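# Move the sponge-filled tote from floor onto desk

## Task

Lift the tote holding two yellow sponges off the floor and place it on the desk standing upright; both sponges must lie inside the tote with nothing overhanging its rim, the robot must not tip over or be left leaning, and the result must stay in place without the robot supporting it.

## Robot and tools

Robot: a Hello Robot Stretch 3 with one arm. It has a two-wheeled base (0.33 m long, 0.34 m wide), a lift that slides up a mast, and a telescoping arm pointing out to the robot's right side. The gripper only moves forward or back when the base drives. Turning in place pivots about the wheel-axle midpoint, 0.05 m behind the front edge; with the arm in and wrist folded the swept circle has radius 0.28 m, and an unfolded level gripper reaches past it.

Frames: the base frame sits on the floor between the drive wheels, x forward, y left, z up. hand_pose is reported in it, located where the closed fingertips meet; with all wrist joints at zero its x points up, y back along the arm to the mast, z toward the rear. Odometry frame = base frame at the scene start; heading is positive to the left, range -3.142 to 3.142.

execute_actions: argument actions is a list holding one action (or empty, which only reports state and pictures). Optional cameras lists head_camera, nav_camera, wrist_camera or all; omitted/null means all, [] means none. An action may contain:
- base: exactly one of translate_m (metres, -1 to 1, a relative drive from the current spot, positive forward; no sideways motion) or rotate_rad (radians, -3.2 to 3.2, a relative turn in place, positive counter-clockwise seen from above). Base offsets count from the base position in the latest reported state.
- joints: absolute targets keyed by name: lift_m 0 to 1.1 (arm height); arm_m 0 to 0.52 (extension); wrist_yaw_rad -1.345 to 4.42 (0 along the arm, positive toward the front, 3.0 folded over the base); wrist_pitch_rad -1.57 to 0.451 (0 level, negative tips fingers down); wrist_roll_rad -2.911 to 2.911 (0 fingers side by side); gripper_m -0.089 to 0.179 (bigger is wider; true fingertip gap is smaller, by 0.007 nearly shut up to 0.025 wide open, zero under 0.007); head_pan_rad -3.953 to 1.73 (0 forward, positive left, -1.57 along the arm); head_tilt_rad -1.53 to 0.419 (negative down). Tolerances for done: 0.004 on metre joints, 0.02 on yaw/roll/head, 0.05 on pitch.
- contact_limits: only arm_m, a motor effort percent 1 to 100 at which the arm halts (contact_stop); lower is gentler but too low halts instantly. It also caps the arm's holding force until the next action.
Unlisted joints may keep driving to earlier targets. Unknown keys or out-of-range values reject the whole call with no motion. All motions in one action begin together. Any single action ends within 15 s. If a result reports a stop, later motion calls in the same reply are skipped.

wait: seconds 0 to 10; commands nothing, returns state and images.
zoom_image: camera name and region [x0, y0, x1, y1] in pixels of that camera's latest full image, top-left origin, at most 504 by 504.
finished_scene: scene number; ends it permanently and reports success. Call only once the tote rests stably on its own.

Result lines: base_status/joint_status tell how each commanded motion ended: done, off_target (stuck but possibly still pushing), contact_stop, time_out, torque_fault. After the last three the target is dropped. Lift or arm after contact_stop go slack until commanded again; a slack lift may sag under load or keep pressing. on_its_own covers uncommanded joints; held at gives the held target, not the position. motor_effort is percent of max, positive toward higher values, bracket = peak of last action; readings carry fixed bias and noise. Effort outside rest range at rest means pushing or loaded. Positive wheel effort pushes forward. lidar_m: 12 distances in 30-degree sectors, first straight ahead then counter-clockwise (4th left, 7th behind, 10th right), a plane 0.17 m high, range 0.15 to 12 m, '-' means nothing; misses glass, thin legs, tabletops, and is partly blocked by the robot when the lift is low. wrist_depth_mm and head_depth_mm: 7x7 grids of median depth (wrist 45 to 1000 mm, head 280 to 4000 mm, head image sideways). base_tilt in degrees, forward/right positive, biased up to about 4 degrees. turned_by_wheels and turned_by_imu give turn since last result; odometry counts wheel slip as motion.

Cameras: head_camera and nav_camera follow head pan/tilt; wrist_camera rides on the gripper. Calibration lines (K, distortion, T_world_to_cam mapping base frame to camera) are approximate and drift more for the wrist camera.

Gripping: command gripper_m below the object's width to hold, lower to squeeze harder; release by opening at least 0.02 above the contact value. Neither reading nor done confirms a hold. Over-squeezing triggers a stall guard that weakens grip; send a new value to re-squeeze.

Speed: base is fast (0.30 m/s, 1.9 rad/s) only when stowed: lift_m under 0.30, arm_m under 0.03, wrist_yaw_rad over 2.54; otherwise 0.10 m/s and 0.63 rad/s.

Avoid: folding or unfolding the wrist unless lift_m is 0.32 to 0.95, pitch -0.4 and roll about 0 (after folding, lift may go down to 0.25). With yaw below -0.4 keep pitch at -0.5 or lower. Pushing the arm into something solid with the gripper above roughly 0.45 m, raising the contact limit, or pushing again after a stop can tip the robot. Driving while gripping something fixed or snagging furniture, especially reversing, can tip it; back out in small steps, free the gripper, and lower lift to about 0.2 if tilted. Wrist servos fault for 10 s after sustained hard load. Do not drop, slam or shove objects; loose items may get nudged occasionally. Faster robot motion is preferred.

Each tool is called after "Call:" as name(argument=value, ...) on one line, values as JSON.

## Session

I'll start by looking at the current state and images.

Call:
execute_actions(actions=[])

Scene clock: 0.00 s.
base_odometry: x=+0.000 y=+0.000 heading=+0.000 (m, m, rad; odometry frame)
turned_by_wheels: +0.000 (rad since the last result)
turned_by_imu: +0.000 (rad since the last result)
base_tilt: forward=+0.0 right=-1.2 (deg)
lidar_m: 1.56 1.36 2.37 2.41 2.16 1.91 2.23 1.45 1.76 1.42 1.66 1.54
head_depth_mm: 1432 1435 1428 1432 1438 1432 1417 / 1504 1508 1495 1490 1493 1484 1483 / 1574 1560 1569 1557 1562 1557 1549 / 1649 1632 1636 1645 1638 1632 1630 / 1723 1718 1719 1715 1723 1705 1708 / 1805 1818 1817 1804 1812 1787 1761 / 1858 1913 1913 1911 1911 1607 1580
base_status: not commanded
joint_positions: lift_m=+0.478 arm_m=+0.003 wrist_yaw_rad=+3.102 wrist_pitch_rad=-0.365 wrist_roll_rad=-0.019 gripper_m=+0.037 head_pan_rad=+0.011 head_tilt_rad=+0.006
joint_status: not commanded
motor_effort: left_wheel=+0 right_wheel=+0 lift_m=+45 arm_m=-1 wrist_yaw_rad=+0 wrist_pitch_rad=+4 wrist_roll_rad=+0 gripper_m=+0 head_pan_rad=+0 head_tilt_rad=+1 (%)
hand_pose: x=-0.0120 y=+0.0831 z=+0.5024 quat_wxyz=(+0.141, +0.691, +0.116, +0.699) (m; base frame)
wrist_depth_mm: - - - - - - - / - - - - - - - / - - - - - - - / - - - - - - - / 986 991 971 937 917 867 866 / 842 816 799 770 720 742 729 / 712 700 670 645 650 646 622
pictures: head_camera (sideways: a quarter turn clockwise sets it upright), nav_camera (sideways: a quarter turn counterclockwise sets it upright), wrist_camera
Images, in order (width x height): head_camera 896x504, nav_camera 672x504, wrist_camera 644x364.

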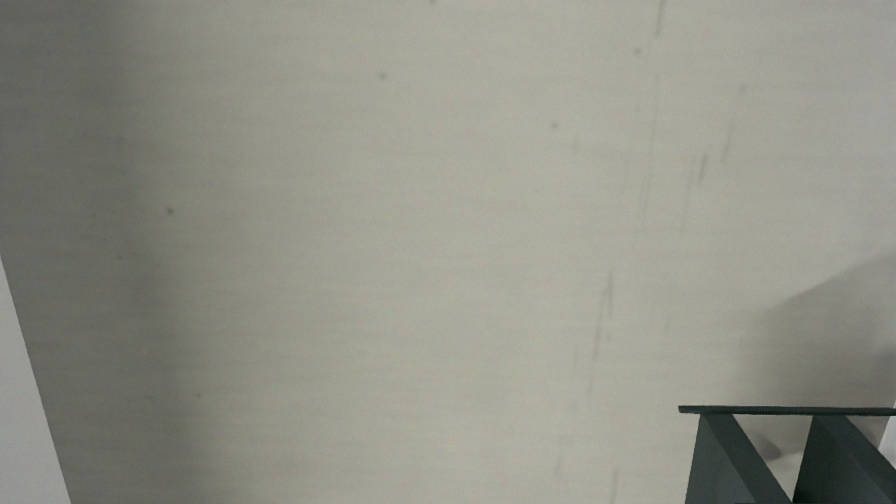

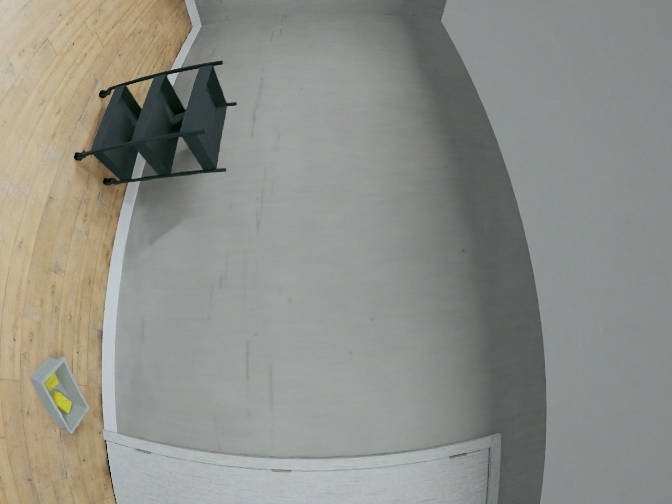

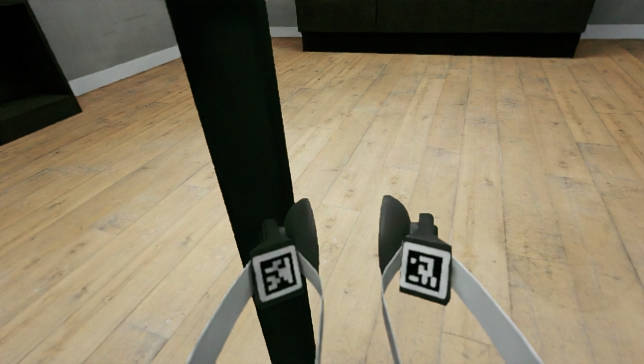

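Call:
execute_actions(actions=[{"joints": {"head_pan_rad": -0.55, "head_tilt_rad": -0.8}}], cameras=["head_camera", "nav_camera"])

Call:
execute_actions(actions=[{"joints": {"head_pan_rad": -2.2, "head_tilt_rad": -0.3}}], cameras=["head_camera", "nav_camera"])

Call:
execute_actions(actions=[{"joints": {"head_pan_rad": 1.7, "head_tilt_rad": -0.3}}], cameras=["head_camera", "nav_camera"])

Scene clock: 2.43 s.
base_odometry: x=+0.000 y=+0.000 heading=+0.000 (m, m, rad; odometry frame)
turned_by_wheels: +0.000 (rad since the last result)
turned_by_imu: +0.001 (rad since the last result)
base_tilt: forward=+0.0 right=-1.2 (deg)
lidar_m: 1.56 1.36 2.37 2.40 2.16 1.91 2.23 1.45 1.76 1.42 1.66 1.54
head_depth_mm: 1388 1580 1871 1774 1494 1297 1140 / 1371 1566 1837 1785 1494 1299 1141 / 1366 1563 1818 1723 1498 1294 1144 / 1352 1542 1788 1685 1484 1307 1146 / 1341 1519 1771 1788 1506 1307 1142 / 1322 1509 1744 1792 1511 1307 1146 / 1303 1476 1705 1784 1514 1306 1153
base_status: not commanded
joint_positions: lift_m=+0.478 arm_m=+0.003 wrist_yaw_rad=+3.102 wrist_pitch_rad=-0.365 wrist_roll_rad=-0.019 gripper_m=+0.037 head_pan_rad=-0.543 head_tilt_rad=-0.789
joint_status: all done
motor_effort: left_wheel=+0(0) right_wheel=+0(1) lift_m=+45(45) arm_m=-1(0) wrist_yaw_rad=+1(0) wrist_pitch_rad=+4(4) wrist_roll_rad=+0(0) gripper_m=-1(0) head_pan_rad=-3(25) head_tilt_rad=-4(29) (%)
hand_pose: x=-0.0120 y=+0.0831 z=+0.5024 quat_wxyz=(+0.141, +0.691, +0.116, +0.699) (m; base frame)
wrist_depth_mm: - - - - - - - / - - - - - - - / - - - - - - - / - - - - - - - / - 980 969 921 898 852 839 / 817 815 802 778 739 747 718 / 711 692 681 664 640 641 625
pictures: head_camera (sideways: a quarter turn clockwise sets it upright), nav_camera (sideways: a quarter turn counterclockwise sets it upright)
camera_calibration (this result's frames):
head_camera: T_world_to_cam=[[-0.604679, 0.371837, -0.704344, 0.939137], [0.496464, 0.867477, 0.0317437, -0.0383589], [0.622806, -0.330487, -0.709148, 0.881763], [0, 0, 0, 1]] pos_world=[0.0377531, -0.0245192, 1.28799]
nav_camera: T_world_to_cam=[[0.579142, -0.379454, 0.721532, -0.897942], [-0.561262, -0.827496, 0.0153207, 0.0361045], [0.591252, -0.413842, -0.692211, 0.859439], [0, 0, 0, 1]] pos_world=[0.032156, 0.0448203, 1.24225]
Images, in order (width x height): head_camera 896x504, nav_camera 672x504.

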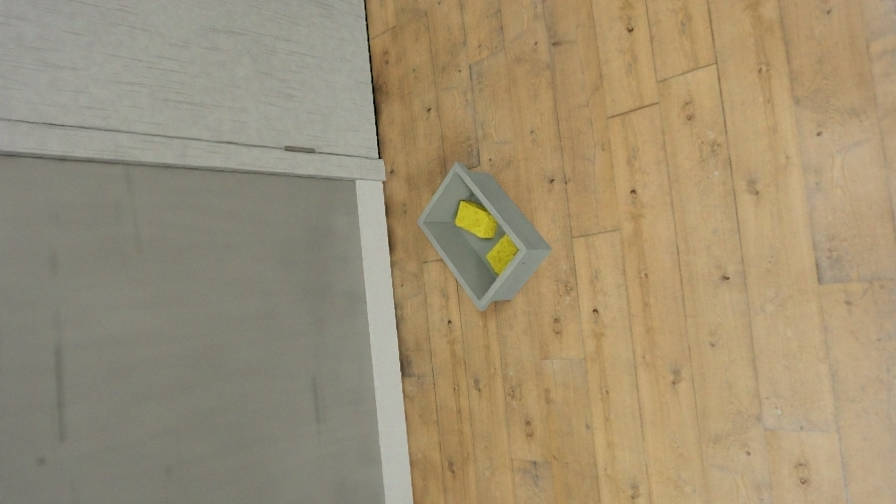

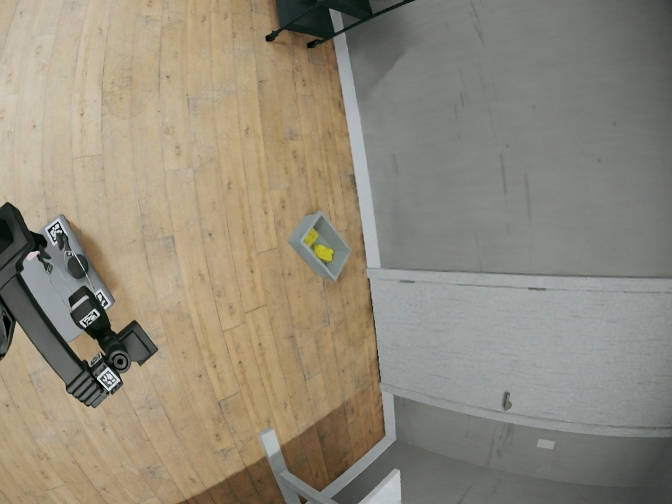

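Scene clock: 3.83 s.
base_odometry: x=+0.000 y=+0.000 heading=+0.000 (m, m, rad; odometry frame)
turned_by_wheels: +0.000 (rad since the last result)
turned_by_imu: +0.000 (rad since the last result)
base_tilt: forward=+0.0 right=-1.1 (deg)
lidar_m: 1.55 1.36 2.38 2.41 2.15 1.92 2.23 1.45 1.76 1.41 1.66 1.54
head_depth_mm: 1646 1743 1845 1977 1322 1924 1516 / 1616 1710 1807 1857 1324 1720 1508 / 1586 1666 1768 1835 1251 1920 1517 / 1524 1639 1742 1795 1250 1929 1512 / 1509 1606 1692 1747 1186 1915 1512 / 1468 1578 1653 1718 1183 1921 1512 / 1451 1537 1621 1693 1183 1901 1508
base_status: not commanded
joint_positions: lift_m=+0.478 arm_m=+0.003 wrist_yaw_rad=+3.102 wrist_pitch_rad=-0.365 wrist_roll_rad=-0.019 gripper_m=+0.037 head_pan_rad=-2.193 head_tilt_rad=-0.310
joint_status: all done
motor_effort: left_wheel=+0(0) right_wheel=+0(0) lift_m=+46(45) arm_m=-1(1) wrist_yaw_rad=+0(0) wrist_pitch_rad=+4(4) wrist_roll_rad=+0(0) gripper_m=+0(0) head_pan_rad=-3(27) head_tilt_rad=+4(26) (%)
hand_pose: x=-0.0120 y=+0.0831 z=+0.5024 quat_wxyz=(+0.141, +0.691, +0.116, +0.699) (m; base frame)
wrist_depth_mm: - - - - - - - / - - - - - - - / - - - - - - - / - - - - - - - / 976 946 974 915 922 873 861 / 821 823 792 757 722 744 721 / 708 696 679 649 660 631 623
pictures: head_camera (sideways: a quarter turn clockwise sets it upright), nav_camera (sideways: a quarter turn counterclockwise sets it upright)
camera_calibration (this result's frames):
head_camera: T_world_to_cam=[[0.182514, 0.244154, -0.952406, 1.25781], [0.832498, -0.553749, 0.0175791, -0.0219837], [-0.523102, -0.796085, -0.304325, 0.36204], [0, 0, 0, 1]] pos_world=[-0.0218831, -0.0310589, 1.30851]
nav_camera: T_world_to_cam=[[-0.184645, -0.213294, 0.959381, -1.20347], [-0.779867, 0.625849, -0.0109532, 0.0716422], [-0.598092, -0.750212, -0.281901, 0.332825], [0, 0, 0, 1]] pos_world=[0.0327168, -0.0518413, 1.24919]
Images, in order (width x height): head_camera 896x504, nav_camera 672x504.

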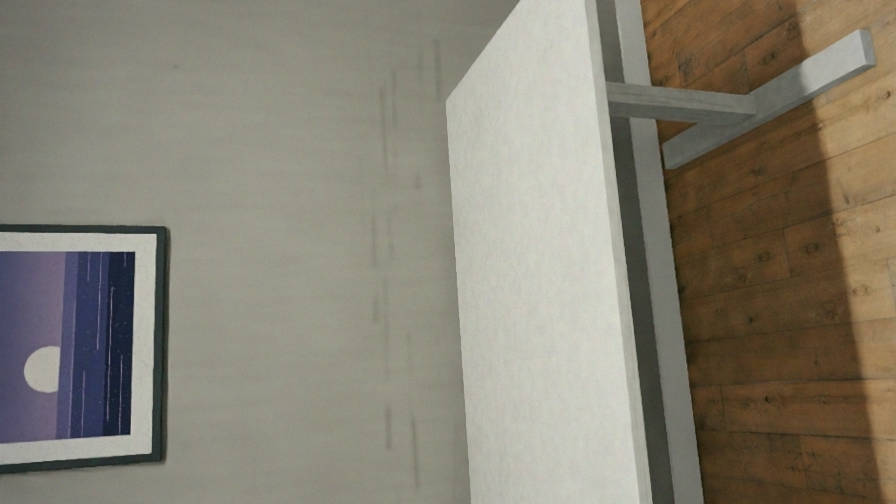

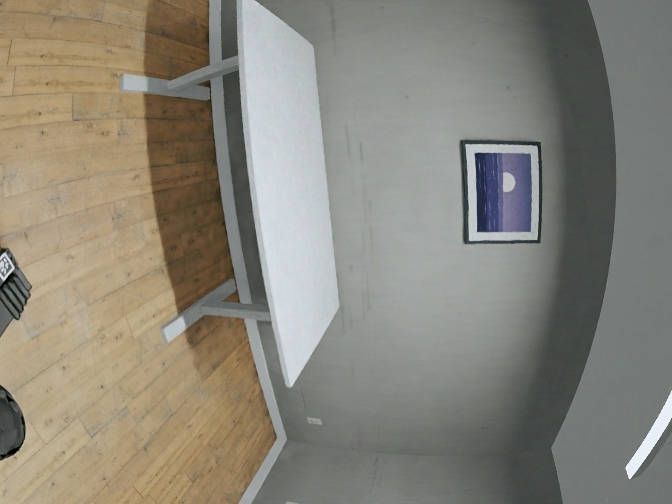

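Scene clock: 6.23 s.
base_odometry: x=+0.000 y=+0.000 heading=+0.000 (m, m, rad; odometry frame)
turned_by_wheels: +0.000 (rad since the last result)
turned_by_imu: +0.001 (rad since the last result)
base_tilt: forward=+0.0 right=-1.1 (deg)
lidar_m: 1.56 1.36 2.38 2.40 2.15 1.91 2.23 1.45 1.76 1.42 1.66 1.54
head_depth_mm: 2550 2671 2724 2371 2465 1922 1515 / 2687 2810 2870 2506 2563 1926 1509 / 2844 2987 3056 2665 2622 1922 1513 / 2986 3178 3344 3516 2620 1920 1513 / 3124 3284 3450 3562 2629 1911 1512 / 2808 2938 3071 3235 2596 1907 1509 / 2556 2665 2810 2943 - - -
base_status: not commanded
joint_positions: lift_m=+0.478 arm_m=+0.003 wrist_yaw_rad=+3.102 wrist_pitch_rad=-0.365 wrist_roll_rad=-0.019 gripper_m=+0.037 head_pan_rad=+1.693 head_tilt_rad=-0.310
joint_status: all done
motor_effort: left_wheel=+0(0) right_wheel=+1(0) lift_m=+46(45) arm_m=+0(1) wrist_yaw_rad=+0(1) wrist_pitch_rad=+4(4) wrist_roll_rad=+0(0) gripper_m=+0(0) head_pan_rad=+2(28) head_tilt_rad=+3(2) (%)
hand_pose: x=-0.0120 y=+0.0831 z=+0.5024 quat_wxyz=(+0.141, +0.691, +0.116, +0.699) (m; base frame)
wrist_depth_mm: - - - - - - - / - - - - - - - / - - - - - - - / - - - - - - - / 992 959 948 952 907 879 843 / 833 805 797 761 710 749 727 / 695 691 682 666 649 650 610
pictures: head_camera (sideways: a quarter turn clockwise sets it upright), nav_camera (sideways: a quarter turn counterclockwise sets it upright)
camera_calibration (this result's frames):
head_camera: T_world_to_cam=[[0.0310206, -0.303053, -0.952469, 1.25882], [-0.987551, -0.156313, 0.0175719, -0.0108719], [-0.154208, 0.940067, -0.304129, 0.359535], [0, 0, 0, 1]] pos_world=[0.00565747, 0.0418019, 1.30852]
nav_camera: T_world_to_cam=[[-0.00855451, 0.281787, 0.959439, -1.20462], [0.997651, 0.0676188, -0.0109644, 0.0608139], [-0.0679657, 0.957091, -0.281703, 0.329334], [0, 0, 0, 1]] pos_world=[-0.0485926, 0.0201312, 1.2492]
Images, in order (width x height): head_camera 896x504, nav_camera 672x504.

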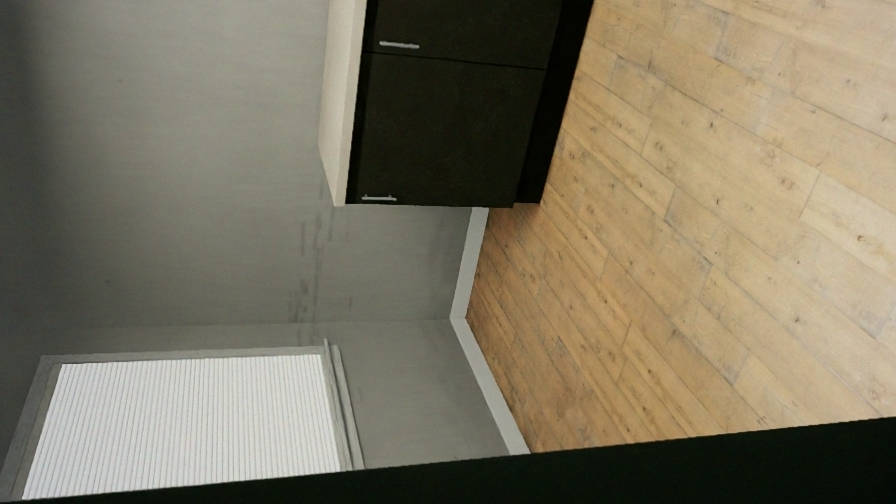

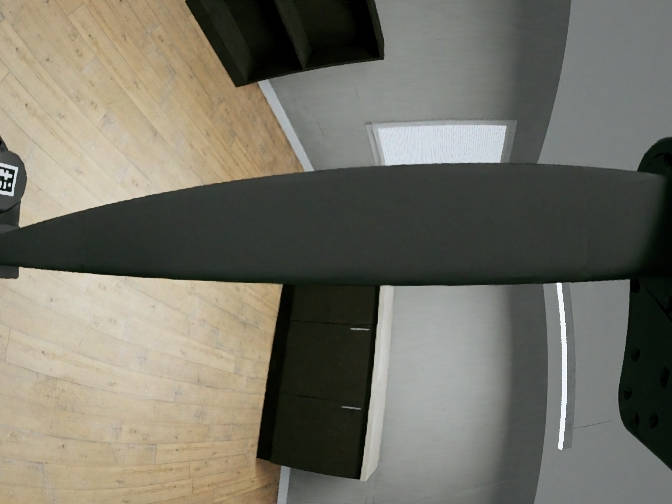

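Call:
execute_actions(actions=[{"base": {"translate_m": 0.4}, "joints": {"wrist_yaw_rad": 0.0, "wrist_pitch_rad": -0.4, "head_pan_rad": -1.0, "head_tilt_rad": -1.0}}], cameras=["head_camera"])

Call:
execute_actions(actions=[{"base": {"translate_m": 0.4}, "joints": {"wrist_pitch_rad": -1.57, "gripper_m": 0.10, "arm_m": 0.2, "head_pan_rad": -1.4, "head_tilt_rad": -1.1}}])

Scene clock: 33.10 s.
base_odometry: x=+0.400 y=+0.000 heading=+0.000 (m, m, rad; odometry frame)
turned_by_wheels: +0.000 (rad since the last result)
turned_by_imu: +0.002 (rad since the last result)
base_tilt: forward=+0.0 right=-1.2 (deg)
lidar_m: 1.18 0.99 2.23 2.24 2.80 2.27 2.61 1.77 1.53 1.47 1.27 1.17
head_depth_mm: 1618 1891 1705 1498 1337 1185 - / 1489 1820 1706 1503 1339 1238 - / 1390 1663 1712 1499 1342 1212 - / 1288 1520 1686 1483 1348 1209 1119 / 1214 1422 1645 1451 1331 1216 1106 / 1159 1338 1580 1521 1355 1220 1104 / 1089 1248 1466 1522 1357 1218 1108
base_status: done
joint_positions: lift_m=+0.478 arm_m=+0.003 wrist_yaw_rad=+0.003 wrist_pitch_rad=-0.413 wrist_roll_rad=-0.019 gripper_m=+0.037 head_pan_rad=-0.993 head_tilt_rad=-0.988
joint_status: all done
motor_effort: left_wheel=+0(4) right_wheel=+0(2) lift_m=+46(45) arm_m=+0(0) wrist_yaw_rad=-4(4) wrist_pitch_rad=+4(4) wrist_roll_rad=-1(0) gripper_m=+0(0) head_pan_rad=-3(28) head_tilt_rad=-4(30) (%)
hand_pose: x=-0.0208 y=-0.3725 z=+0.4914 quat_wxyz=(+0.699, +0.148, -0.685, -0.143) (m; base frame)
wrist_depth_mm: 911 - - - - - - / 945 - - - - - - / 949 - - - - - - / - - - - - 958 957 / 918 928 885 891 859 831 816 / 695 768 743 732 699 694 687 / 608 672 652 639 637 605 602
pictures: head_camera (sideways: a quarter turn clockwise sets it upright)
camera_calibration (this result's frames):
head_camera: T_world_to_cam=[[-0.450653, 0.702438, -0.550902, 0.73827], [0.828206, 0.55929, 0.0356366, -0.045442], [0.333146, -0.4402, -0.833809, 1.04562], [0, 0, 0, 1]] pos_world=[0.0219934, -0.0328892, 1.28019]
Images, in order (width x height): head_camera 896x504.

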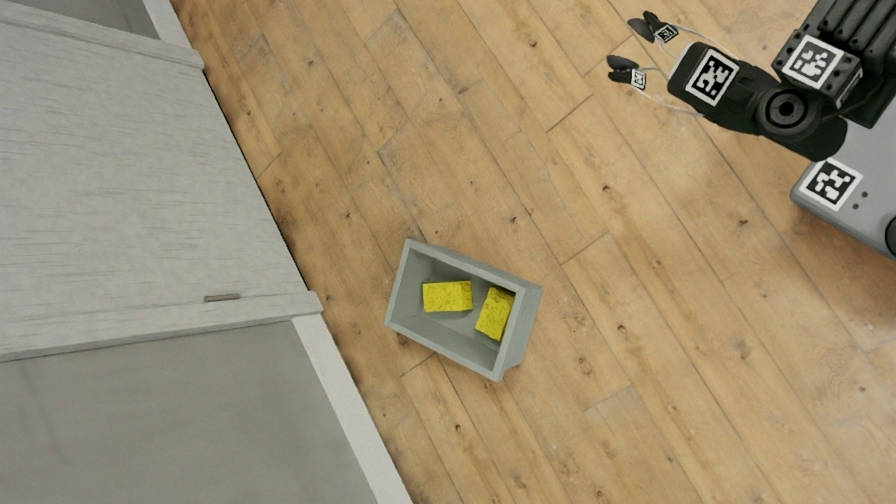

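Scene clock: 38.07 s.
base_odometry: x=+0.800 y=+0.000 heading=+0.000 (m, m, rad; odometry frame)
turned_by_wheels: +0.000 (rad since the last result)
turned_by_imu: +0.001 (rad since the last result)
base_tilt: forward=+0.0 right=-1.2 (deg)
lidar_m: 0.81 0.71 0.68 2.09 2.63 2.64 2.96 2.11 1.61 1.30 0.87 0.80
head_depth_mm: 1959 1744 1547 1424 1282 1184 1088 / 1921 1742 1567 1452 1268 1199 - / 1641 1759 1580 1433 1259 1210 - / 1388 1660 1572 1385 1281 1206 1109 / 1189 1381 1532 1403 1298 1195 1101 / 1044 1209 1409 1428 1300 1195 1097 / 950 1071 1230 1381 1307 1194 1104
base_status: done
joint_positions: lift_m=+0.478 arm_m=+0.200 wrist_yaw_rad=+0.001 wrist_pitch_rad=-1.551 wrist_roll_rad=-0.019 gripper_m=+0.100 head_pan_rad=-1.393 head_tilt_rad=-1.086
joint_status: all done
joint sent to its limit — the command would take wrist_pitch_rad past its lower limit, so that joint was sent only as far as its limit.
motor_effort: left_wheel=+0(2) right_wheel=+0(4) lift_m=+45(45) arm_m=+3(5) wrist_yaw_rad=-2(3) wrist_pitch_rad=-3(4) wrist_roll_rad=+0(0) gripper_m=+0(92) head_pan_rad=-2(21) head_tilt_rad=-5(12) (%)
hand_pose: x=-0.0217 y=-0.3257 z=+0.3597 quat_wxyz=(+0.510, +0.500, -0.500, -0.490) (m; base frame)
wrist_depth_mm: 503 441 449 487 471 476 469 / 523 467 509 504 499 496 490 / 543 547 532 520 506 500 500 / 569 561 542 538 531 525 510 / 591 573 557 560 545 538 547 / 589 590 590 - - - 558 / 627 616 607 - - - 577
pictures: head_camera (sideways: a quarter turn clockwise sets it upright), nav_camera (sideways: a quarter turn counterclockwise sets it upright), wrist_camera
camera_calibration (this result's frames):
head_camera: T_world_to_cam=[[-0.150358, 0.871956, -0.465923, 0.625741], [0.981275, 0.189014, 0.0370647, -0.0482302], [0.120385, -0.451626, -0.884048, 1.11222], [0, 0, 0, 1]] pos_world=[0.00751806, -0.0341957, 1.27659]
nav_camera: T_world_to_cam=[[0.128815, -0.863509, 0.487605, -0.590413], [-0.990953, -0.130767, 0.0302105, 0.0193495], [0.0376756, -0.487085, -0.872542, 1.09728], [0, 0, 0, 1]] pos_world=[0.0538876, 0.0271727, 1.24473]
wrist_camera: T_world_to_cam=[[-0.998846, 0.0170241, -0.0449095, 0.0149826], [0.00802008, 0.981064, 0.19352, 0.275356], [0.0473536, 0.192936, -0.980068, 0.580175], [0, 0, 0, 1]] pos_world=[-0.0147165, -0.382334, 0.515997]
Images, in order (width x height): head_camera 896x504, nav_camera 672x504, wrist_camera 644x364.

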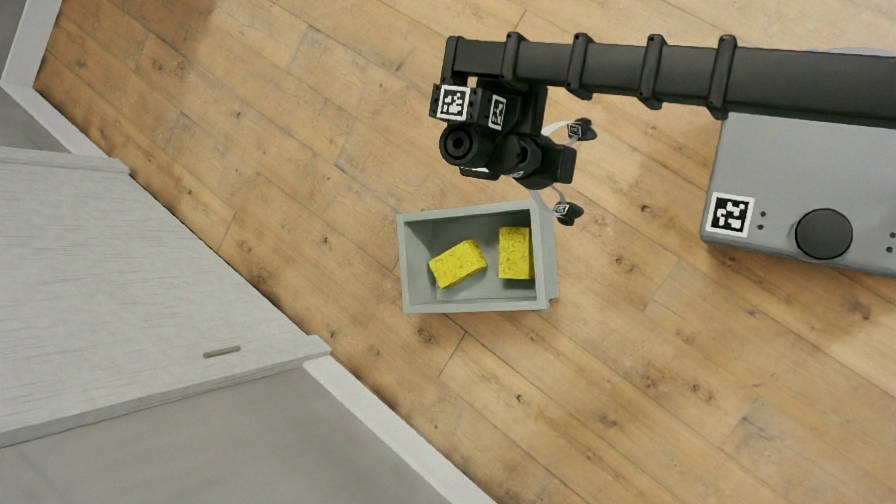

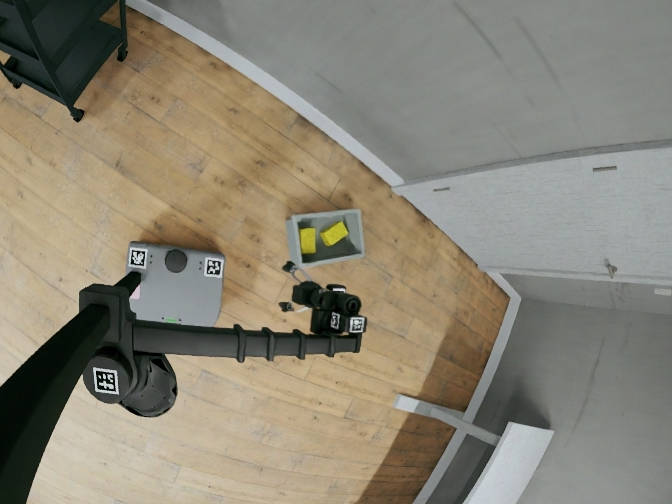

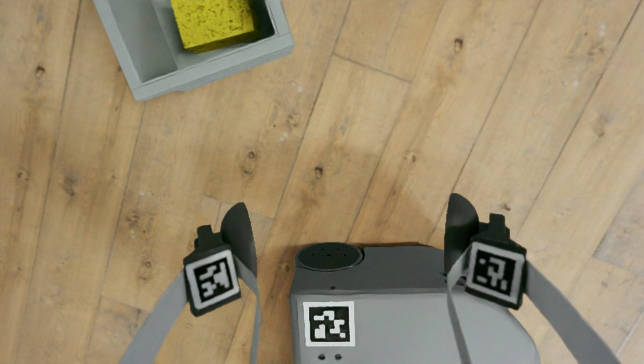

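Call:
zoom_image(camera="head_camera", region=[370, 170, 600, 340])

Region (370, 170, 600, 340) of head_camera's 896x504 image, scaled by 2.191, with more detail than that image has; it fills the top 373 rows of this view, and the rest is white.

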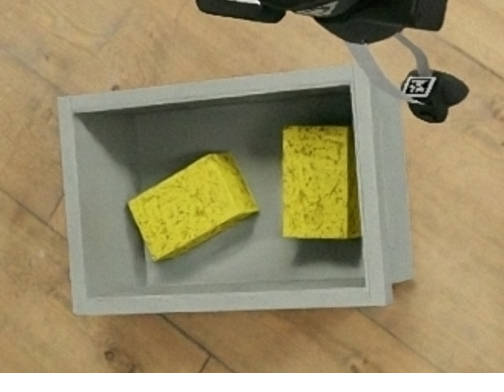

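Call:
execute_actions(actions=[{"base": {"translate_m": 0.11}, "joints": {"arm_m": 0.48, "wrist_yaw_rad": 0.25, "lift_m": 0.32, "gripper_m": 0.08, "head_pan_rad": -1.5, "head_tilt_rad": -1.05}}], cameras=["head_camera", "wrist_camera"])

Scene clock: 49.17 s.
base_odometry: x=+0.910 y=+0.000 heading=+0.000 (m, m, rad; odometry frame)
turned_by_wheels: +0.000 (rad since the last result)
turned_by_imu: +0.001 (rad since the last result)
base_tilt: forward=+0.0 right=-1.2 (deg)
lidar_m: 0.70 0.68 0.62 2.05 2.57 2.73 3.06 2.21 1.66 1.13 0.76 0.70
head_depth_mm: 1952 1829 1609 1433 1297 1189 1094 / 2028 1808 1644 1440 1301 1186 - / 1743 1831 1645 1407 1281 1207 - / 1381 1647 1620 1402 1295 1211 1107 / 1162 1330 1544 1455 1324 1202 1101 / 985 1127 1308 1427 1321 1202 1107 / 890 994 1120 1275 1306 1206 1109
base_status: done
joint_positions: lift_m=+0.321 arm_m=+0.480 wrist_yaw_rad=+0.248 wrist_pitch_rad=-1.552 wrist_roll_rad=-0.019 gripper_m=+0.080 head_pan_rad=-1.493 head_tilt_rad=-1.051
joint_status: all done
motor_effort: left_wheel=+0(4) right_wheel=+0(3) lift_m=+16(42) arm_m=+3(0) wrist_yaw_rad=+3(4) wrist_pitch_rad=-3(3) wrist_roll_rad=-1(0) gripper_m=+0(81) head_pan_rad=-3(10) head_tilt_rad=+0(5) (%)
hand_pose: x=-0.0263 y=-0.6060 z=+0.2029 quat_wxyz=(+0.566, +0.558, -0.434, -0.424) (m; base frame)
wrist_depth_mm: 348 239 259 266 332 330 327 / 363 284 309 348 343 344 338 / 378 281 320 355 354 350 350 / 385 293 372 373 368 364 360 / 397 292 374 341 384 377 377 / 416 310 - 361 397 388 385 / 436 423 313 303 410 399 392
pictures: head_camera (sideways: a quarter turn clockwise sets it upright), wrist_camera
camera_calibration (this result's frames):
head_camera: T_world_to_cam=[[-0.0612101, 0.865463, -0.49722, 0.665964], [0.995142, 0.0914028, 0.0365893, -0.0476977], [0.077114, -0.492565, -0.866853, 1.09014], [0, 0, 0, 1]] pos_world=[0.00416492, -0.0350446, 1.27786]
wrist_camera: T_world_to_cam=[[-0.97292, -0.226741, -0.0448858, -0.139013], [-0.231137, 0.953226, 0.194773, 0.557337], [-0.00137676, 0.199873, -0.979821, 0.483652], [0, 0, 0, 1]] pos_world=[-0.00576178, -0.659457, 0.359099]
Images, in order (width x height): head_camera 896x504, wrist_camera 644x364.

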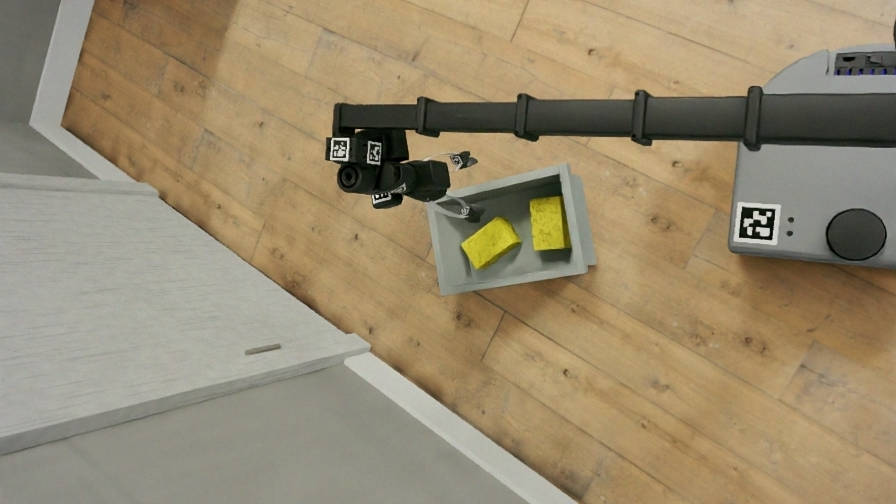

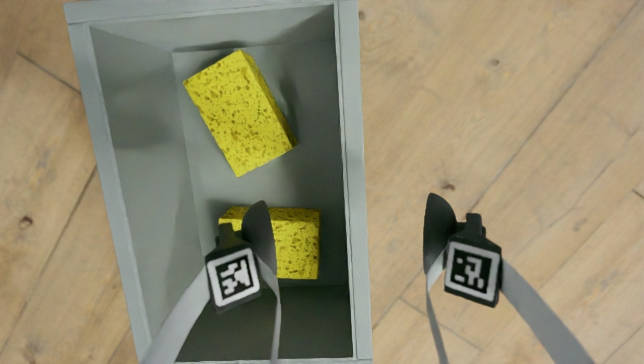

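Call:
execute_actions(actions=[{"joints": {"lift_m": 0.17}}], cameras=["head_camera", "wrist_camera"])

Scene clock: 54.57 s.
base_odometry: x=+0.910 y=+0.000 heading=+0.000 (m, m, rad; odometry frame)
turned_by_wheels: +0.000 (rad since the last result)
turned_by_imu: +0.001 (rad since the last result)
base_tilt: forward=+0.0 right=-1.2 (deg)
lidar_m: 0.70 0.68 0.61 2.04 2.57 2.74 3.07 2.21 1.66 1.13 0.76 0.70
head_depth_mm: 1969 1813 1603 1440 1308 1183 1094 / 2021 1831 1606 1439 1302 1196 - / 1737 1820 1622 1416 1279 1208 - / 1381 1644 1614 1402 1291 1209 1108 / 1158 1339 1544 1454 1315 1204 1102 / 994 1134 1312 1421 1320 1201 1102 / 889 995 1118 1275 1307 1206 1106
base_status: not commanded
joint_positions: lift_m=+0.171 arm_m=+0.480 wrist_yaw_rad=+0.248 wrist_pitch_rad=-1.552 wrist_roll_rad=-0.019 gripper_m=+0.080 head_pan_rad=-1.493 head_tilt_rad=-1.051
joint_status: all done
motor_effort: left_wheel=+0(0) right_wheel=+1(1) lift_m=+16(17) arm_m=+3(3) wrist_yaw_rad=+2(3) wrist_pitch_rad=-3(3) wrist_roll_rad=+0(0) gripper_m=+0(0) head_pan_rad=-3(2) head_tilt_rad=+0(1) (%)
hand_pose: x=-0.0263 y=-0.6060 z=+0.0529 quat_wxyz=(+0.566, +0.558, -0.434, -0.424) (m; base frame)
wrist_depth_mm: 191 156 196 192 191 191 189 / 163 160 200 198 195 199 196 / 200 166 170 204 203 204 202 / 198 171 170 211 209 210 208 / 197 229 222 219 95 219 217 / 195 229 - 225 100 225 223 / 192 222 187 225 233 236 230
pictures: head_camera (sideways: a quarter turn clockwise sets it upright), wrist_camera
camera_calibration (this result's frames):
head_camera: T_world_to_cam=[[-0.0612099, 0.865462, -0.49722, 0.665964], [0.995142, 0.0914025, 0.0365893, -0.0476977], [0.0771139, -0.492565, -0.866852, 1.09014], [0, 0, 0, 1]] pos_world=[0.00416491, -0.0350446, 1.27786]
wrist_camera: T_world_to_cam=[[-0.97292, -0.226741, -0.0448858, -0.145746], [-0.231137, 0.953226, 0.194773, 0.586553], [-0.00137677, 0.199873, -0.979821, 0.336681], [0, 0, 0, 1]] pos_world=[-0.00576178, -0.659457, 0.2091]
Images, in order (width x height): head_camera 896x504, wrist_camera 644x364.

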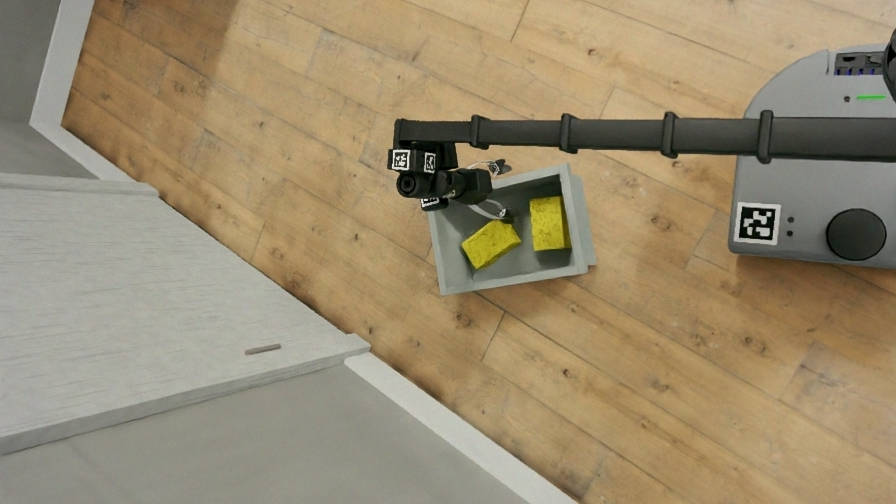

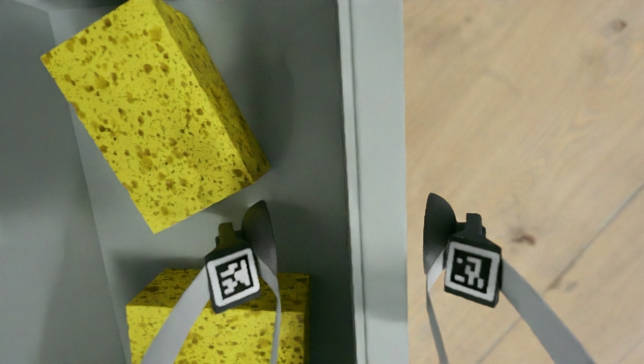

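Call:
execute_actions(actions=[{"joints": {"gripper_m": -0.03}}], cameras=["head_camera", "wrist_camera"])

Scene clock: 56.83 s.
base_odometry: x=+0.910 y=+0.000 heading=+0.000 (m, m, rad; odometry frame)
turned_by_wheels: +0.000 (rad since the last result)
turned_by_imu: +0.001 (rad since the last result)
base_tilt: forward=+0.0 right=-1.2 (deg)
lidar_m: 0.70 0.68 0.61 2.04 2.57 2.74 3.07 2.22 1.66 1.13 0.76 0.70
head_depth_mm: 1967 1822 1605 1431 1298 1188 1096 / 2008 1814 1609 1444 1307 1191 - / 1729 1833 1619 1418 1276 1212 - / 1386 1647 1623 1404 1284 1211 1108 / 1157 1333 1554 1447 1314 1195 1105 / 986 1130 1305 1423 1323 1209 1103 / 889 994 1114 1274 1310 1204 1105
base_status: not commanded
joint_positions: lift_m=+0.171 arm_m=+0.480 wrist_yaw_rad=+0.248 wrist_pitch_rad=-1.552 wrist_roll_rad=-0.019 gripper_m=-0.029 head_pan_rad=-1.493 head_tilt_rad=-1.051
joint_status: all done
motor_effort: left_wheel=-1(1) right_wheel=+2(2) lift_m=+16(16) arm_m=+2(3) wrist_yaw_rad=+2(2) wrist_pitch_rad=-3(3) wrist_roll_rad=+0(0) gripper_m=-29(100) head_pan_rad=-3(3) head_tilt_rad=+0(0) (%)
hand_pose: x=-0.0263 y=-0.6060 z=+0.0529 quat_wxyz=(+0.566, +0.558, -0.434, -0.424) (m; base frame)
wrist_depth_mm: 193 156 196 84 194 192 190 / 162 160 201 87 199 197 195 / 193 165 196 90 205 204 202 / 208 171 189 93 212 210 209 / 208 226 222 95 216 218 214 / 205 221 210 100 231 225 223 / 203 191 188 186 235 230 233
pictures: head_camera (sideways: a quarter turn clockwise sets it upright), wrist_camera
camera_calibration (this result's frames):
head_camera: T_world_to_cam=[[-0.06121, 0.865462, -0.497221, 0.665965], [0.995142, 0.0914027, 0.0365893, -0.0476976], [0.077114, -0.492565, -0.866852, 1.09014], [0, 0, 0, 1]] pos_world=[0.00416492, -0.0350447, 1.27786]
wrist_camera: T_world_to_cam=[[-0.97276, -0.227428, -0.0448857, -0.146175], [-0.23181, 0.953062, 0.194773, 0.586451], [-0.00151796, 0.199872, -0.979821, 0.33668], [0, 0, 0, 1]] pos_world=[-0.00573703, -0.659462, 0.2091]
Images, in order (width x height): head_camera 896x504, wrist_camera 644x364.

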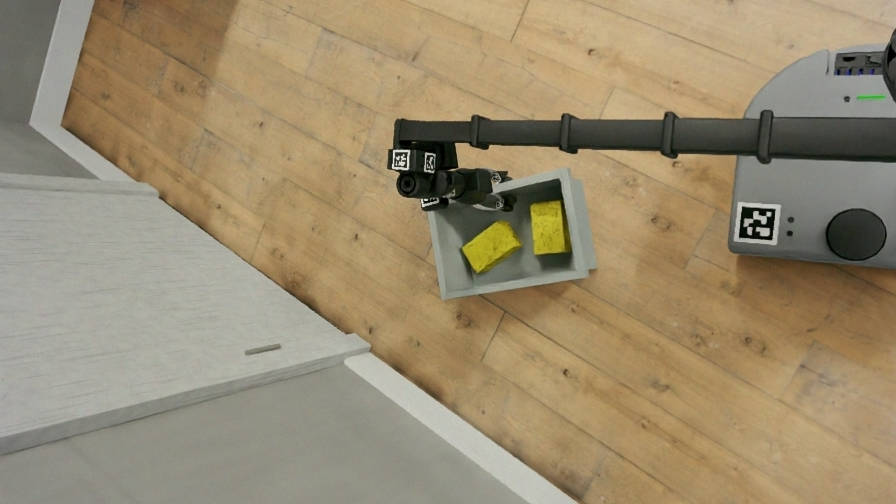

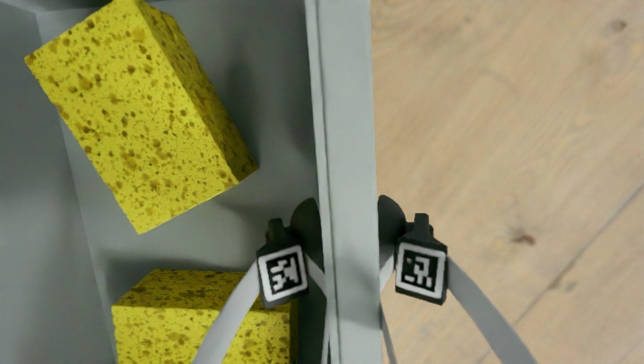

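Call:
execute_actions(actions=[{"joints": {"lift_m": 0.26}}], cameras=["head_camera", "wrist_camera"])

Scene clock: 59.00 s.
base_odometry: x=+0.910 y=+0.000 heading=+0.000 (m, m, rad; odometry frame)
turned_by_wheels: +0.000 (rad since the last result)
turned_by_imu: +0.001 (rad since the last result)
base_tilt: forward=+0.0 right=-1.1 (deg)
lidar_m: 0.70 0.67 0.61 2.05 2.56 2.73 3.07 2.21 1.66 0.42 0.42 0.70
head_depth_mm: 1966 1829 1606 1440 1303 1189 1091 / 2003 1825 1625 1437 1301 1191 - / 1744 1830 1622 1367 1276 1204 - / 1381 1640 1618 1316 1256 1204 1108 / 1149 1336 1549 1460 1313 1199 1103 / 983 1130 1310 1425 1317 1209 1098 / 889 993 1117 1270 1306 1202 1106
base_status: not commanded
joint_positions: lift_m=+0.259 arm_m=+0.480 wrist_yaw_rad=+0.248 wrist_pitch_rad=-1.552 wrist_roll_rad=-0.019 gripper_m=-0.019 head_pan_rad=-1.493 head_tilt_rad=-1.051
joint_status: all done
on_its_own: gripper_m is held at -0.020, not at your -0.030, by its stall guard, which is still easing
motor_effort: left_wheel=+0(1) right_wheel=+0(1) lift_m=+70(70) arm_m=+2(3) wrist_yaw_rad=+1(1) wrist_pitch_rad=-2(3) wrist_roll_rad=+0(0) gripper_m=-25(27) head_pan_rad=-3(3) head_tilt_rad=+0(0) (%)
hand_pose: x=-0.0263 y=-0.6061 z=+0.1411 quat_wxyz=(+0.566, +0.558, -0.434, -0.424) (m; base frame)
wrist_depth_mm: 198 169 201 85 274 273 269 / 198 174 193 88 283 280 280 / 197 182 176 91 293 292 288 / 196 225 182 94 302 303 297 / 196 247 237 97 310 309 306 / 196 234 204 101 328 320 314 / 195 222 202 192 335 331 328
pictures: head_camera (sideways: a quarter turn clockwise sets it upright), wrist_camera
camera_calibration (this result's frames):
head_camera: T_world_to_cam=[[-0.0612073, 0.865426, -0.497285, 0.666048], [0.995141, 0.0914056, 0.0365883, -0.0476963], [0.077119, -0.492629, -0.866816, 1.09009], [0, 0, 0, 1]] pos_world=[0.00416506, -0.0350464, 1.27787]
wrist_camera: T_world_to_cam=[[-0.972759, -0.227431, -0.0448866, -0.142217], [-0.231813, 0.953069, 0.194734, 0.569286], [-0.00150862, 0.199835, -0.979828, 0.423114], [0, 0, 0, 1]] pos_world=[-0.00573618, -0.659466, 0.297336]
Images, in order (width x height): head_camera 896x504, wrist_camera 644x364.

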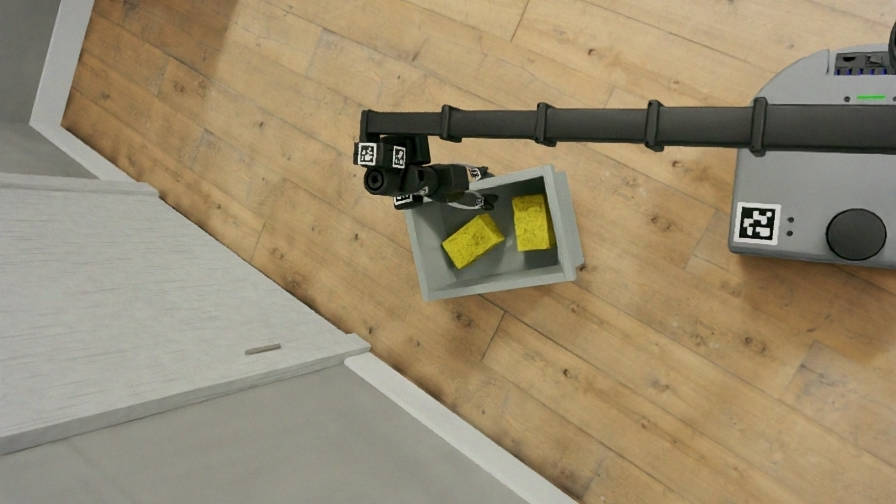

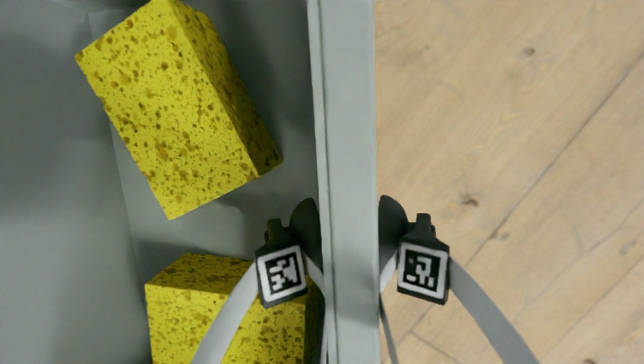

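Call:
execute_actions(actions=[], cameras=["head_camera", "wrist_camera"])

Scene clock: 59.53 s.
base_odometry: x=+0.910 y=+0.000 heading=+0.000 (m, m, rad; odometry frame)
turned_by_wheels: +0.000 (rad since the last result)
turned_by_imu: +0.000 (rad since the last result)
base_tilt: forward=+0.0 right=-1.1 (deg)
lidar_m: 0.70 0.68 0.61 2.05 2.57 2.73 3.08 2.21 1.66 0.42 0.42 0.70
head_depth_mm: 1974 1808 1612 1439 1302 1186 1094 / 2021 1827 1609 1437 1299 1192 - / 1747 1826 1637 1367 1271 1205 - / 1387 1658 1624 1302 1258 1206 1101 / 1158 1332 1538 1463 1311 1202 1102 / 986 1127 1307 1428 1317 1198 1105 / 891 993 1109 1269 1303 1203 1107
base_status: not commanded
joint_positions: lift_m=+0.259 arm_m=+0.480 wrist_yaw_rad=+0.248 wrist_pitch_rad=-1.552 wrist_roll_rad=-0.019 gripper_m=-0.015 head_pan_rad=-1.493 head_tilt_rad=-1.051
joint_status: all done
on_its_own: gripper_m is held at -0.017, not at your -0.030, by its stall guard, which is not easing now
motor_effort: left_wheel=+0(1) right_wheel=+0(1) lift_m=+69(70) arm_m=+2(3) wrist_yaw_rad=+2(1) wrist_pitch_rad=-3(3) wrist_roll_rad=+0(0) gripper_m=-23(27) head_pan_rad=-3(3) head_tilt_rad=+0(0) (%)
hand_pose: x=-0.0263 y=-0.6061 z=+0.1411 quat_wxyz=(+0.566, +0.558, -0.434, -0.424) (m; base frame)
wrist_depth_mm: 198 168 202 84 274 273 270 / 197 174 192 88 283 279 278 / 196 181 175 91 294 291 285 / 197 224 184 94 303 303 296 / 197 243 241 96 308 311 309 / 196 233 202 101 328 318 320 / 195 222 201 192 338 334 326
pictures: head_camera (sideways: a quarter turn clockwise sets it upright), wrist_camera
camera_calibration (this result's frames):
head_camera: T_world_to_cam=[[-0.0612071, 0.865426, -0.497285, 0.666048], [0.995141, 0.0914054, 0.0365883, -0.0476963], [0.0771189, -0.492629, -0.866816, 1.09009], [0, 0, 0, 1]] pos_world=[0.00416505, -0.0350464, 1.27787]
wrist_camera: T_world_to_cam=[[-0.972759, -0.227431, -0.0448866, -0.142217], [-0.231813, 0.953069, 0.194734, 0.569286], [-0.00150859, 0.199835, -0.979828, 0.423114], [0, 0, 0, 1]] pos_world=[-0.00573617, -0.659466, 0.297336]
Images, in order (width x height): head_camera 896x504, wrist_camera 644x364.

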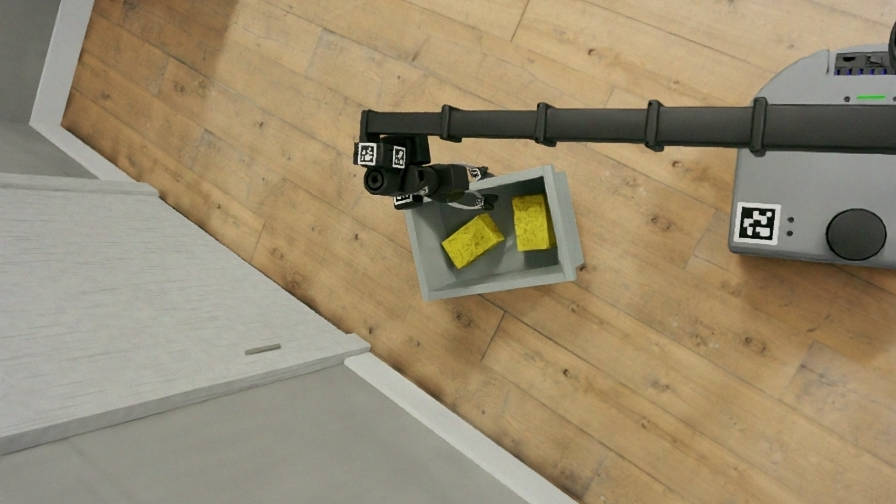

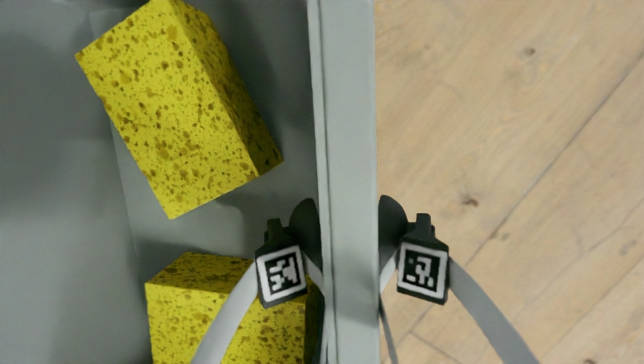

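Call:
execute_actions(actions=[{"joints": {"lift_m": 0.55, "arm_m": 0.1, "head_pan_rad": -1.5, "head_tilt_rad": -1.2}}], cameras=["head_camera", "wrist_camera"])

Scene clock: 71.73 s.
base_odometry: x=+0.910 y=+0.000 heading=+0.000 (m, m, rad; odometry frame)
turned_by_wheels: +0.000 (rad since the last result)
turned_by_imu: +0.002 (rad since the last result)
base_tilt: forward=+0.1 right=-1.2 (deg)
lidar_m: 0.70 0.68 0.61 2.05 2.56 2.74 3.07 2.20 1.66 1.13 0.76 0.70
head_depth_mm: 1727 1583 1453 1345 1254 1169 - / 1741 1575 1451 1392 1260 - - / 1712 1587 1466 1380 890 781 - / 1508 1587 1469 937 886 865 1087 / 1235 1465 1470 1362 890 1159 1106 / 1061 1225 1420 1363 1269 1186 1108 / 940 1061 1219 1345 1273 1188 1112
base_status: not commanded
joint_positions: lift_m=+0.549 arm_m=+0.100 wrist_yaw_rad=+0.249 wrist_pitch_rad=-1.551 wrist_roll_rad=-0.019 gripper_m=-0.012 head_pan_rad=-1.493 head_tilt_rad=-1.185
joint_status: all done
on_its_own: gripper_m is held at -0.014, not at your -0.030, by its stall guard, which is not easing now
motor_effort: left_wheel=+0(0) right_wheel=+0(0) lift_m=+69(72) arm_m=-3(5) wrist_yaw_rad=+1(2) wrist_pitch_rad=-3(3) wrist_roll_rad=+0(0) gripper_m=-22(24) head_pan_rad=-3(3) head_tilt_rad=-5(15) (%)
hand_pose: x=-0.0263 y=-0.2269 z=+0.4311 quat_wxyz=(+0.567, +0.558, -0.434, -0.424) (m; base frame)
wrist_depth_mm: 193 177 203 85 553 536 535 / 193 180 182 89 569 561 548 / 193 187 179 91 587 582 561 / 193 228 187 95 610 607 592 / 194 253 242 97 96 621 595 / 193 228 208 101 - 618 628 / 192 230 206 192 - 655 653
pictures: head_camera (sideways: a quarter turn clockwise sets it upright), wrist_camera
camera_calibration (this result's frames):
head_camera: T_world_to_cam=[[-0.0657698, 0.924129, -0.376377, 0.508591], [0.995532, 0.0863817, 0.0381317, -0.0497015], [0.0677507, -0.372187, -0.925682, 1.16663], [0, 0, 0, 1]] pos_world=[0.00388971, -0.0315073, 1.27324]
wrist_camera: T_world_to_cam=[[-0.972608, -0.228072, -0.0449013, -0.0430648], [-0.232445, 0.953075, 0.193952, 0.151781], [-0.00144077, 0.199077, -0.979983, 0.631375], [0, 0, 0, 1]] pos_world=[-0.00569476, -0.280173, 0.587365]
Images, in order (width x height): head_camera 896x504, wrist_camera 644x364.

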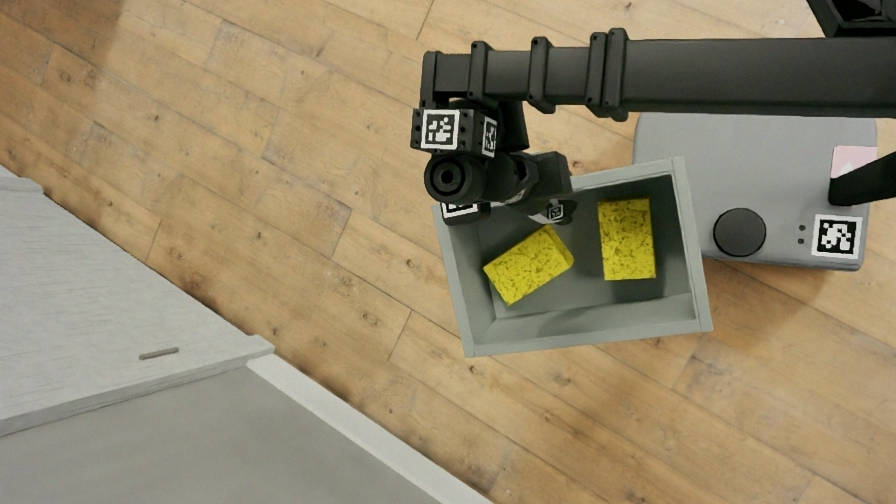

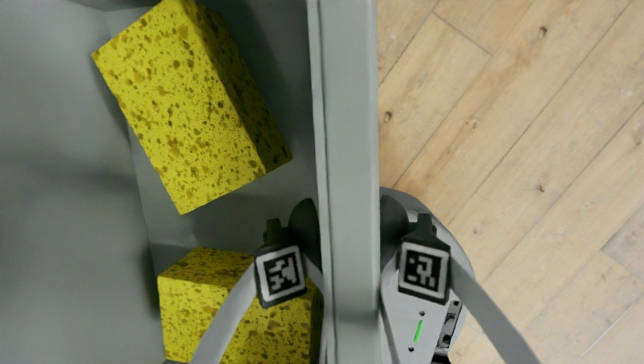

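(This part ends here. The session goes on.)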